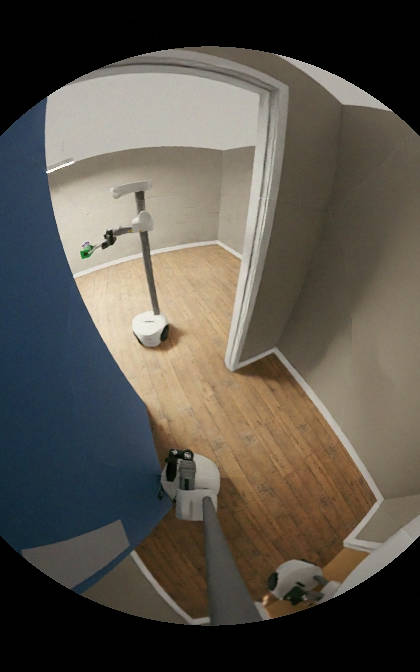

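>>> execute_actions([
  {"r2":{"base":{"translate_m":1.28},"pace":"fast"},"r1":{"base":{"translate_m":0.35},"pace":"slow"},"r3":{"base":{"translate_m":0.7}}},
], cameras=["r2_head_camera","r3_head_right_camera"])

Scene clock: 154.27 s.
r1.base_odometry: x=-3.608 y=+1.804 heading=+0.209 (m, m, rad; r1's odometry frame)
r1.turned_by_wheels: +0.000 (rad since the last result)
r1.turned_by_imu: -0.002 (rad since the last result)
r1.base_tilt: forward=+1.0 right=-0.7 (deg)
r1.lidar_m: 1.42 0.89 0.81 0.77 0.48 0.49 0.49 0.65 1.08 1.25 1.57 1.10
r1.base_status: done
r1.joint_positions: lift_m=+0.211 arm_m=-0.002 wrist_yaw_rad=+3.185 wrist_pitch_rad=-0.004 wrist_roll_rad=-0.018 gripper_m=+0.057
r1.joint_status: not commanded
r1.motor_effort: lift_m=+18(18) arm_m=-1(1) wrist_yaw_rad=-1(1) wrist_pitch_rad=-8(8) wrist_roll_rad=+0(1) gripper_m=-2(2) wheel_0=+5(8) wheel_1=+4(9) wheel_2=-8(13) (%)
r1.hand_pose: x=-0.1235 y=+0.0748 z=+0.3905 quat_wxyz=(-0.022, +0.002, -0.009, +1.000) (m; r1's base frame)
r1.wrist_depth_mm: - 129 135 634 574 521 473 / - 108 135 640 580 525 477 / - 115 137 634 580 535 477 / 141 138 247 647 585 530 477 / 217 831 715 647 574 539 469 / 215 842 707 640 202 544 462 / 213 809 759 - 591 530 477
r2.base_odometry: x=-2.784 y=-4.747 heading=-0.920 (m, m, rad; r2's odometry frame)
r2.turned_by_wheels: +0.000 (rad since the last result)
r2.turned_by_imu: -0.004 (rad since the last result)
r2.base_tilt: forward=-0.2 right=+1.3 (deg)
r2.lidar_m: 0.40 0.52 0.62 0.97 0.98 1.17 2.10 3.43 2.45 2.12 0.98 0.42
r2.base_status: done
r2.joint_positions: lift_m=+0.970 arm_m=+0.003 wrist_yaw_rad=+0.000 wrist_pitch_rad=+0.204 wrist_roll_rad=+0.008 gripper_m=+0.061
r2.joint_status: not commanded
r2.motor_effort: lift_m=+22(23) arm_m=-5(5) wrist_yaw_rad=+1(1) wrist_pitch_rad=-12(8) wrist_roll_rad=+1(0) gripper_m=-25(25) wheel_0=+5(12) wheel_1=+2(5) wheel_2=-2(17) (%)
r2.hand_pose: x=+0.4563 y=-0.0874 z=+1.0896 quat_wxyz=(+0.995, +0.004, +0.102, +0.000) (m; r2's base frame)
r2.wrist_depth_mm: 931 991 991 1078 1098 1138 1229 / 960 1008 1042 1098 1118 1205 1255 / 991 1025 1078 1138 1182 1255 1308 / 1008 1042 1025 232 197 1255 1397 / 647 668 201 211 183 723 732 / 452 181 189 213 187 179 492 / 359 357 200 110 189 394 410
r3.base_odometry: x=+2.116 y=+1.405 heading=+3.062 (m, m, rad; r3's odometry frame)
r3.turned_by_wheels: +0.001 (rad since the last result)
r3.turned_by_imu: +0.000 (rad since the last result)
r3.base_tilt: forward=+0.8 right=+0.5 (deg)
r3.lidar_m: 3.14 3.39 1.66 0.36 0.25 0.25 0.25 0.27 1.38 1.05 0.46 0.47
r3.base_status: done
r3.joint_positions: lift_m=+0.271 arm_m=-0.001 wrist_yaw_rad=+3.079 wrist_pitch_rad=-0.017 wrist_roll_rad=+0.014 gripper_m=+0.057
r3.joint_status: not commanded
r3.motor_effort: lift_m=+19(19) arm_m=-1(1) wrist_yaw_rad=+1(2) wrist_pitch_rad=-6(5) wrist_roll_rad=-1(2) gripper_m=-2(2) wheel_0=+5(9) wheel_1=+6(10) wheel_2=-1(13) (%)
r3.hand_pose: x=-0.1124 y=+0.1053 z=+0.4543 quat_wxyz=(+0.031, +0.009, +0.007, +0.999) (m; r3's base frame)
r3.wrist_depth_mm: - 135 330 307 285 265 - / - 131 322 309 285 266 252 / 107 136 258 307 289 267 252 / 134 176 332 310 289 270 255 / 404 370 332 312 283 270 255 / 410 373 196 309 196 271 256 / 410 373 351 - 289 264 -
pictures: r2_head_camera, r3_head_right_camera
Images, in order (width x height): r2_head_camera 420x560, r3_head_right_camera 420x672.

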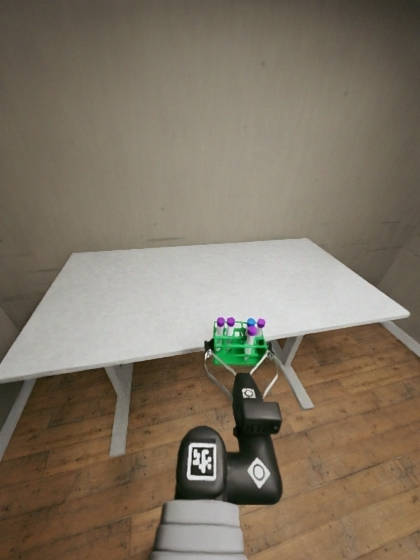

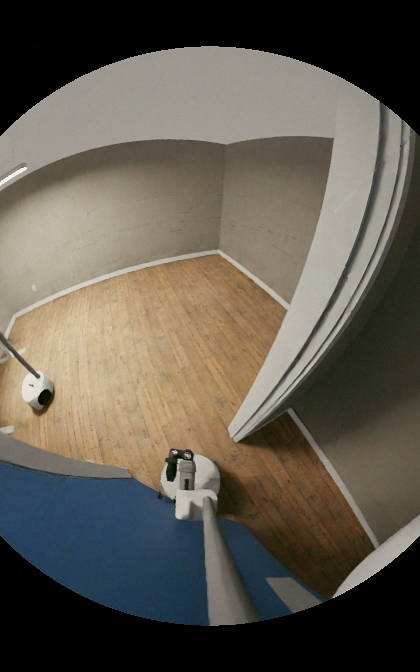

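>>> execute_actions([
  {"r2":{"joints":{"arm_m":0.3,"lift_m":0.9}},"r3":{"base":{"translate_m":0.15},"pace":"slow"}},
], cameras=[])

>>> execute_actions([
  {"r2":{"joints":{"lift_m":0.871},"pace":"slow"},"r3":{"base":{"translate_m":0.15},"pace":"slow"}},
], cameras=["r2_wrist_camera","r3_head_right_camera"])

Scene clock: 160.50 s.
r1.base_odometry: x=-3.608 y=+1.804 heading=+0.209 (m, m, rad; r1's odometry frame)
r1.turned_by_wheels: +0.000 (rad since the last result)
r1.turned_by_imu: -0.001 (rad since the last result)
r1.base_tilt: forward=+1.0 right=-0.7 (deg)
r1.lidar_m: 1.41 0.90 0.80 0.77 0.48 0.49 0.50 0.62 1.11 1.24 1.55 1.38
r1.base_status: not commanded
r1.joint_positions: lift_m=+0.211 arm_m=-0.002 wrist_yaw_rad=+3.185 wrist_pitch_rad=-0.004 wrist_roll_rad=-0.018 gripper_m=+0.057
r1.joint_status: not commanded
r1.motor_effort: lift_m=+18(18) arm_m=+0(0) wrist_yaw_rad=-1(1) wrist_pitch_rad=-10(8) wrist_roll_rad=+1(1) gripper_m=-4(2) wheel_0=+5(5) wheel_1=+4(4) wheel_2=-8(8) (%)
r1.hand_pose: x=-0.1235 y=+0.0748 z=+0.3905 quat_wxyz=(-0.022, +0.002, -0.009, +1.000) (m; r1's base frame)
r1.wrist_depth_mm: - 129 135 634 574 525 477 / - 108 135 634 580 525 484 / - 115 137 640 585 530 477 / 141 138 248 647 585 535 477 / 217 831 723 654 580 539 473 / 215 831 699 634 202 539 466 / 213 809 759 - 591 530 473
r2.base_odometry: x=-2.784 y=-4.747 heading=-0.920 (m, m, rad; r2's odometry frame)
r2.turned_by_wheels: +0.000 (rad since the last result)
r2.turned_by_imu: +0.002 (rad since the last result)
r2.base_tilt: forward=-0.2 right=+1.3 (deg)
r2.lidar_m: 0.51 0.50 0.63 0.99 0.99 1.17 2.10 3.44 2.45 2.11 0.98 0.59
r2.base_status: not commanded
r2.joint_positions: lift_m=+0.900 arm_m=+0.299 wrist_yaw_rad=+0.000 wrist_pitch_rad=+0.204 wrist_roll_rad=+0.008 gripper_m=+0.061
r2.joint_status: all done
r2.motor_effort: lift_m=+17(21) arm_m=+5(7) wrist_yaw_rad=-1(0) wrist_pitch_rad=-10(10) wrist_roll_rad=+1(2) gripper_m=-22(25) wheel_0=+5(5) wheel_1=+2(2) wheel_2=-2(2) (%)
r2.hand_pose: x=+0.7525 y=-0.0874 z=+1.0200 quat_wxyz=(+0.995, +0.004, +0.102, +0.000) (m; r2's base frame)
r2.wrist_depth_mm: 691 723 759 788 842 866 904 / 715 741 768 820 842 891 946 / 723 759 788 820 866 917 946 / 732 778 707 654 200 946 976 / 445 466 201 213 184 504 504 / 317 180 189 213 186 179 343 / 250 251 201 110 189 255 -
r3.base_odometry: x=+1.967 y=+1.417 heading=+3.063 (m, m, rad; r3's odometry frame)
r3.turned_by_wheels: +0.001 (rad since the last result)
r3.turned_by_imu: +0.001 (rad since the last result)
r3.base_tilt: forward=+0.6 right=+0.6 (deg)
r3.lidar_m: 3.05 3.26 1.68 0.53 0.30 0.25 - 0.25 0.31 0.98 0.37 0.39
r3.base_status: done
r3.joint_positions: lift_m=+0.271 arm_m=-0.001 wrist_yaw_rad=+3.079 wrist_pitch_rad=-0.017 wrist_roll_rad=+0.014 gripper_m=+0.057
r3.joint_status: not commanded
r3.motor_effort: lift_m=+19(19) arm_m=-1(1) wrist_yaw_rad=+0(1) wrist_pitch_rad=-6(6) wrist_roll_rad=-2(2) gripper_m=-2(3) wheel_0=-1(10) wheel_1=+12(12) wheel_2=+8(12) (%)
r3.hand_pose: x=-0.1124 y=+0.1053 z=+0.4543 quat_wxyz=(+0.031, +0.009, +0.007, +0.999) (m; r3's base frame)
r3.wrist_depth_mm: - 134 317 322 327 330 330 / - 131 315 324 327 334 338 / 107 136 259 322 330 332 338 / 134 176 319 325 332 336 340 / 310 317 320 327 332 338 342 / 314 319 196 329 196 340 343 / 312 319 325 - 338 343 347
pictures: none
No camera images: the call's "cameras" was empty. Leave "cameras" out to get every camera's image.

Scene clock: 163.30 s.
r1.base_odometry: x=-3.608 y=+1.804 heading=+0.209 (m, m, rad; r1's odometry frame)
r1.turned_by_wheels: +0.000 (rad since the last result)
r1.turned_by_imu: +0.000 (rad since the last result)
r1.base_tilt: forward=+1.0 right=-0.7 (deg)
r1.lidar_m: 1.43 0.90 0.81 0.79 0.50 0.49 0.51 0.63 1.10 1.26 1.55 1.64
r1.base_status: not commanded
r1.joint_positions: lift_m=+0.211 arm_m=-0.002 wrist_yaw_rad=+3.185 wrist_pitch_rad=-0.004 wrist_roll_rad=-0.018 gripper_m=+0.057
r1.joint_status: not commanded
r1.motor_effort: lift_m=+18(18) arm_m=-1(1) wrist_yaw_rad=-1(1) wrist_pitch_rad=-10(9) wrist_roll_rad=+0(0) gripper_m=-3(3) wheel_0=+5(5) wheel_1=+4(4) wheel_2=-8(8) (%)
r1.hand_pose: x=-0.1235 y=+0.0748 z=+0.3905 quat_wxyz=(-0.022, +0.002, -0.009, +1.000) (m; r1's base frame)
r1.wrist_depth_mm: - 129 135 634 569 517 473 / - 108 135 640 580 530 480 / - 115 137 634 585 525 477 / 141 138 247 647 585 535 477 / 216 831 723 654 574 535 473 / 215 831 699 634 202 539 462 / 213 809 759 - 585 535 477
r2.base_odometry: x=-2.784 y=-4.747 heading=-0.920 (m, m, rad; r2's odometry frame)
r2.turned_by_wheels: +0.000 (rad since the last result)
r2.turned_by_imu: +0.001 (rad since the last result)
r2.base_tilt: forward=-0.1 right=+1.3 (deg)
r2.lidar_m: 0.50 0.50 0.61 0.99 0.98 1.18 1.66 3.42 2.44 2.12 0.99 0.59
r2.base_status: not commanded
r2.joint_positions: lift_m=+0.871 arm_m=+0.299 wrist_yaw_rad=+0.000 wrist_pitch_rad=+0.204 wrist_roll_rad=+0.008 gripper_m=+0.061
r2.joint_status: all done
r2.motor_effort: lift_m=+17(19) arm_m=+5(5) wrist_yaw_rad=-1(1) wrist_pitch_rad=-9(11) wrist_roll_rad=+0(1) gripper_m=-23(24) wheel_0=+5(5) wheel_1=+2(2) wheel_2=-2(2) (%)
r2.hand_pose: x=+0.7525 y=-0.0874 z=+0.9911 quat_wxyz=(+0.995, +0.004, +0.102, +0.000) (m; r2's base frame)
r2.wrist_depth_mm: 691 723 759 778 820 866 904 / 715 732 768 809 854 904 946 / 723 768 798 831 854 931 976 / 634 661 585 549 199 750 778 / 373 382 201 211 184 413 415 / 265 181 189 212 186 179 285 / 207 208 198 110 189 211 -
r3.base_odometry: x=+1.817 y=+1.429 heading=+3.063 (m, m, rad; r3's odometry frame)
r3.turned_by_wheels: +0.000 (rad since the last result)
r3.turned_by_imu: +0.000 (rad since the last result)
r3.base_tilt: forward=+0.5 right=+0.5 (deg)
r3.lidar_m: 2.94 3.13 2.70 1.59 0.43 0.25 0.25 0.25 0.25 0.30 0.30 2.06
r3.base_status: done
r3.joint_positions: lift_m=+0.271 arm_m=-0.001 wrist_yaw_rad=+3.079 wrist_pitch_rad=-0.017 wrist_roll_rad=+0.014 gripper_m=+0.057
r3.joint_status: not commanded
r3.motor_effort: lift_m=+19(19) arm_m=-1(1) wrist_yaw_rad=+2(2) wrist_pitch_rad=-6(7) wrist_roll_rad=-2(3) gripper_m=-3(2) wheel_0=+2(7) wheel_1=-8(11) wheel_2=+5(8) (%)
r3.hand_pose: x=-0.1124 y=+0.1053 z=+0.4543 quat_wxyz=(+0.031, +0.009, +0.007, +0.999) (m; r3's base frame)
r3.wrist_depth_mm: - 134 329 359 399 442 484 / - 131 329 362 397 445 480 / 107 136 257 366 399 449 480 / 134 176 336 366 404 449 480 / 286 309 327 368 407 455 488 / 287 306 196 362 196 459 484 / 291 307 332 - 418 469 488
pictures: r2_wrist_camera, r3_head_right_camera
Images, in order (width x height): r2_wrist_camera 616x392, r3_head_right_camera 420x672.

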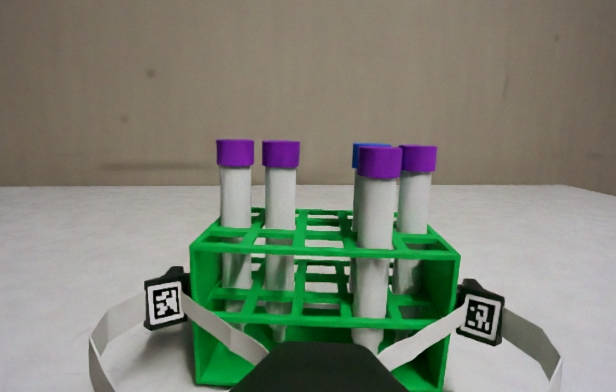

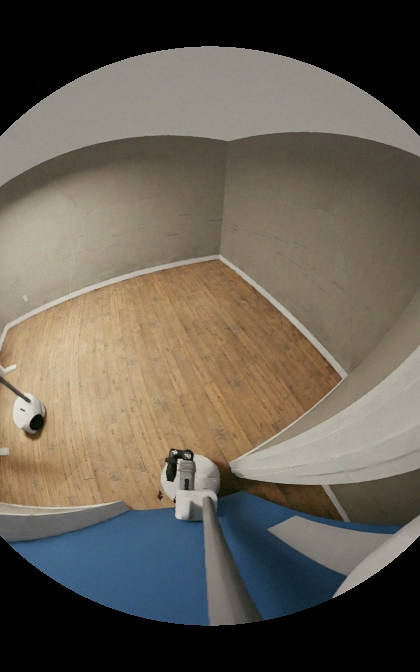

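>>> execute_actions([
  {"r2":{"joints":{"gripper_m":0.141}},"r3":{"base":{"translate_m":0.13},"pace":"slow"}},
], cameras=["r2_wrist_camera"])

>>> execute_actions([
  {"r2":{"joints":{"arm_m":0.002},"base":{"translate_m":-0.2},"pace":"fast"},"r3":{"base":{"translate_m":0.35},"pace":"fast"}},
], cameras=["r2_wrist_camera","r1_head_left_camera","r1_wrist_camera","r3_head_left_camera"])

Scene clock: 170.13 s.
r1.base_odometry: x=-3.608 y=+1.804 heading=+0.209 (m, m, rad; r1's odometry frame)
r1.turned_by_wheels: +0.000 (rad since the last result)
r1.turned_by_imu: -0.001 (rad since the last result)
r1.base_tilt: forward=+1.0 right=-0.8 (deg)
r1.lidar_m: 1.41 0.90 0.80 0.78 0.49 0.49 0.51 0.62 1.10 1.26 1.55 1.75
r1.base_status: not commanded
r1.joint_positions: lift_m=+0.211 arm_m=-0.002 wrist_yaw_rad=+3.185 wrist_pitch_rad=-0.004 wrist_roll_rad=-0.018 gripper_m=+0.057
r1.joint_status: not commanded
r1.motor_effort: lift_m=+18(18) arm_m=-1(1) wrist_yaw_rad=-1(1) wrist_pitch_rad=-9(8) wrist_roll_rad=+0(2) gripper_m=-2(4) wheel_0=+5(5) wheel_1=+5(4) wheel_2=-8(8) (%)
r1.hand_pose: x=-0.1235 y=+0.0748 z=+0.3905 quat_wxyz=(-0.022, +0.002, -0.009, +1.000) (m; r1's base frame)
r1.wrist_depth_mm: - 129 135 634 574 521 473 / - 108 135 634 580 525 480 / - 115 137 634 585 530 477 / 141 138 248 654 585 530 477 / 216 820 723 654 574 535 469 / 215 831 699 634 202 544 466 / 213 809 759 - 591 530 473
r2.base_odometry: x=-2.784 y=-4.747 heading=-0.920 (m, m, rad; r2's odometry frame)
r2.turned_by_wheels: +0.000 (rad since the last result)
r2.turned_by_imu: +0.002 (rad since the last result)
r2.base_tilt: forward=-0.3 right=+1.2 (deg)
r2.lidar_m: 0.51 0.50 0.62 0.99 0.99 1.16 1.59 3.42 2.44 2.12 0.99 0.59
r2.base_status: not commanded
r2.joint_positions: lift_m=+0.871 arm_m=+0.299 wrist_yaw_rad=+0.000 wrist_pitch_rad=+0.203 wrist_roll_rad=+0.008 gripper_m=+0.141
r2.joint_status: all done
r2.motor_effort: lift_m=+17(17) arm_m=+5(5) wrist_yaw_rad=-1(2) wrist_pitch_rad=-6(10) wrist_roll_rad=+0(2) gripper_m=-1(24) wheel_0=+5(5) wheel_1=+2(2) wheel_2=-2(2) (%)
r2.hand_pose: x=+0.7526 y=-0.0874 z=+0.9913 quat_wxyz=(+0.995, +0.004, +0.101, +0.000) (m; r2's base frame)
r2.wrist_depth_mm: 691 723 750 788 820 854 904 / 715 741 778 809 854 878 931 / 732 759 798 831 866 931 976 / 640 661 591 247 218 750 778 / 375 387 223 236 203 415 421 / 266 253 215 227 202 210 287 / 208 209 211 110 213 216 222
r3.base_odometry: x=+1.688 y=+1.439 heading=+3.064 (m, m, rad; r3's odometry frame)
r3.turned_by_wheels: +0.000 (rad since the last result)
r3.turned_by_imu: +0.000 (rad since the last result)
r3.base_tilt: forward=+0.6 right=+0.4 (deg)
r3.lidar_m: 2.86 3.00 2.79 1.58 0.66 0.31 0.25 0.25 0.26 0.26 0.66 1.98
r3.base_status: done
r3.joint_positions: lift_m=+0.271 arm_m=-0.001 wrist_yaw_rad=+3.079 wrist_pitch_rad=-0.017 wrist_roll_rad=+0.014 gripper_m=+0.057
r3.joint_status: not commanded
r3.motor_effort: lift_m=+19(19) arm_m=-1(1) wrist_yaw_rad=+2(1) wrist_pitch_rad=-6(6) wrist_roll_rad=-2(2) gripper_m=-1(2) wheel_0=+5(10) wheel_1=+5(8) wheel_2=-4(8) (%)
r3.hand_pose: x=-0.1124 y=+0.1053 z=+0.4543 quat_wxyz=(+0.031, +0.009, +0.007, +0.999) (m; r3's base frame)
r3.wrist_depth_mm: - 134 370 424 496 585 559 / - 131 373 427 492 591 564 / 106 136 257 430 504 591 569 / 134 176 382 433 504 591 569 / 307 340 370 442 512 597 574 / 307 334 196 421 196 603 603 / 309 338 375 - 525 597 609
pictures: r2_wrist_camera
Images, in order (width x height): r2_wrist_camera 616x392.

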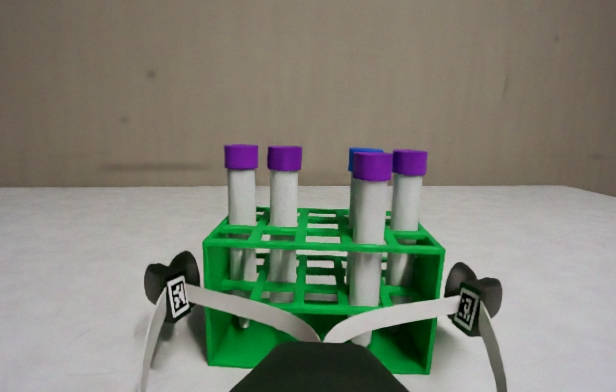

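Scene clock: 172.30 s.
r1.base_odometry: x=-3.608 y=+1.804 heading=+0.209 (m, m, rad; r1's odometry frame)
r1.turned_by_wheels: +0.000 (rad since the last result)
r1.turned_by_imu: +0.000 (rad since the last result)
r1.base_tilt: forward=+1.0 right=-0.7 (deg)
r1.lidar_m: 1.43 0.87 0.80 0.77 0.49 0.48 0.51 0.64 1.10 1.23 1.56 1.76
r1.base_status: not commanded
r1.joint_positions: lift_m=+0.211 arm_m=-0.002 wrist_yaw_rad=+3.185 wrist_pitch_rad=-0.004 wrist_roll_rad=-0.018 gripper_m=+0.057
r1.joint_status: not commanded
r1.motor_effort: lift_m=+18(18) arm_m=+0(0) wrist_yaw_rad=-1(1) wrist_pitch_rad=-9(10) wrist_roll_rad=-1(0) gripper_m=-4(2) wheel_0=+5(5) wheel_1=+5(5) wheel_2=-8(8) (%)
r1.hand_pose: x=-0.1235 y=+0.0748 z=+0.3905 quat_wxyz=(-0.022, +0.002, -0.009, +1.000) (m; r1's base frame)
r1.wrist_depth_mm: - 129 135 634 574 521 477 / - 108 135 634 580 525 480 / - 115 137 634 585 530 473 / 141 138 247 647 585 535 480 / 216 831 723 647 574 539 473 / 215 831 691 634 202 539 466 / 213 798 768 - 591 530 477
r2.base_odometry: x=-2.905 y=-4.588 heading=-0.921 (m, m, rad; r2's odometry frame)
r2.turned_by_wheels: +0.000 (rad since the last result)
r2.turned_by_imu: +0.002 (rad since the last result)
r2.base_tilt: forward=-0.1 right=+1.3 (deg)
r2.lidar_m: 0.71 0.69 0.86 0.94 0.94 1.10 1.41 3.24 2.52 2.17 2.18 0.80
r2.base_status: done
r2.joint_positions: lift_m=+0.871 arm_m=+0.003 wrist_yaw_rad=+0.000 wrist_pitch_rad=+0.202 wrist_roll_rad=+0.008 gripper_m=+0.141
r2.joint_status: all done
r2.motor_effort: lift_m=+17(17) arm_m=-6(6) wrist_yaw_rad=-1(1) wrist_pitch_rad=-7(9) wrist_roll_rad=-2(0) gripper_m=+1(1) wheel_0=-5(10) wheel_1=-3(10) wheel_2=+2(16) (%)
r2.hand_pose: x=+0.4564 y=-0.0875 z=+0.9914 quat_wxyz=(+0.995, +0.004, +0.101, -0.001) (m; r2's base frame)
r2.wrist_depth_mm: 1118 1160 1205 1229 1308 1366 1430 / 1138 1160 1255 1281 1366 1430 1499 / 1160 1229 1255 1336 1397 1499 1576 / 661 676 699 707 732 768 798 / 809 1229 512 1397 1499 1078 1708 / 904 1336 1430 1464 1499 211 1756 / 891 1366 1430 110 1576 1618 1708
r3.base_odometry: x=+1.339 y=+1.466 heading=+3.065 (m, m, rad; r3's odometry frame)
r3.turned_by_wheels: +0.001 (rad since the last result)
r3.turned_by_imu: +0.001 (rad since the last result)
r3.base_tilt: forward=+0.7 right=+0.5 (deg)
r3.lidar_m: 2.64 2.69 2.85 1.39 1.38 0.69 0.54 0.44 0.46 0.68 1.72 1.81
r3.base_status: done
r3.joint_positions: lift_m=+0.271 arm_m=-0.001 wrist_yaw_rad=+3.079 wrist_pitch_rad=-0.017 wrist_roll_rad=+0.014 gripper_m=+0.057
r3.joint_status: not commanded
r3.motor_effort: lift_m=+19(19) arm_m=-1(1) wrist_yaw_rad=+1(3) wrist_pitch_rad=-6(6) wrist_roll_rad=-1(2) gripper_m=-3(3) wheel_0=+5(10) wheel_1=+5(11) wheel_2=+1(14) (%)
r3.hand_pose: x=-0.1124 y=+0.1053 z=+0.4543 quat_wxyz=(+0.031, +0.009, +0.007, +0.999) (m; r3's base frame)
r3.wrist_depth_mm: - 134 668 759 891 976 1205 / - 132 676 768 904 991 1205 / 106 136 258 778 917 991 1229 / 133 177 676 778 904 991 1255 / 539 603 654 788 917 1008 1255 / 544 585 196 759 196 1008 1255 / 549 597 661 - 917 960 1008
pictures: r1_head_left_camera, r1_wrist_camera, r2_wrist_camera, r3_head_left_camera
Images, in order (width x height): r1_head_left_camera 420x672, r1_wrist_camera 616x392, r2_wrist_camera 616x392, r3_head_left_camera 420x672.

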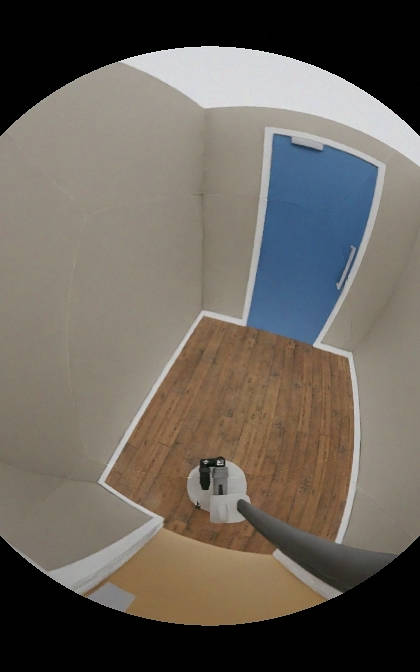

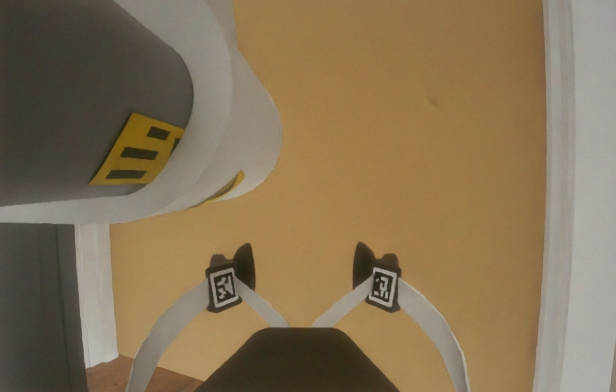

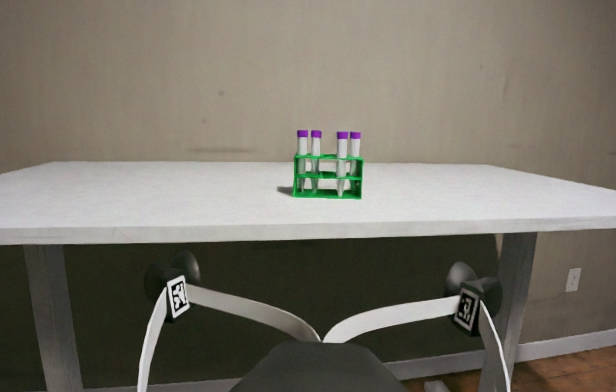

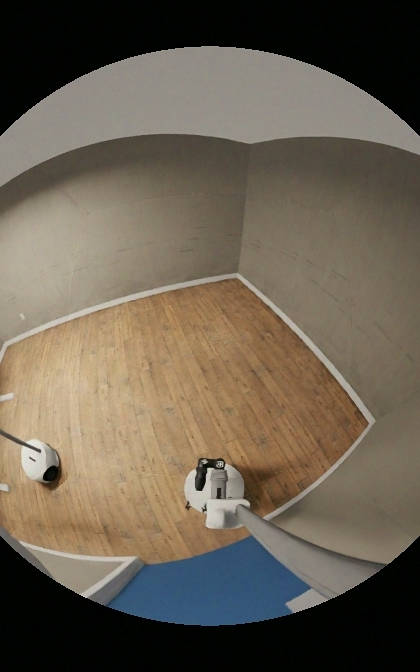

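>>> finished_scene(scene=2)

The scene is finished: the task was done.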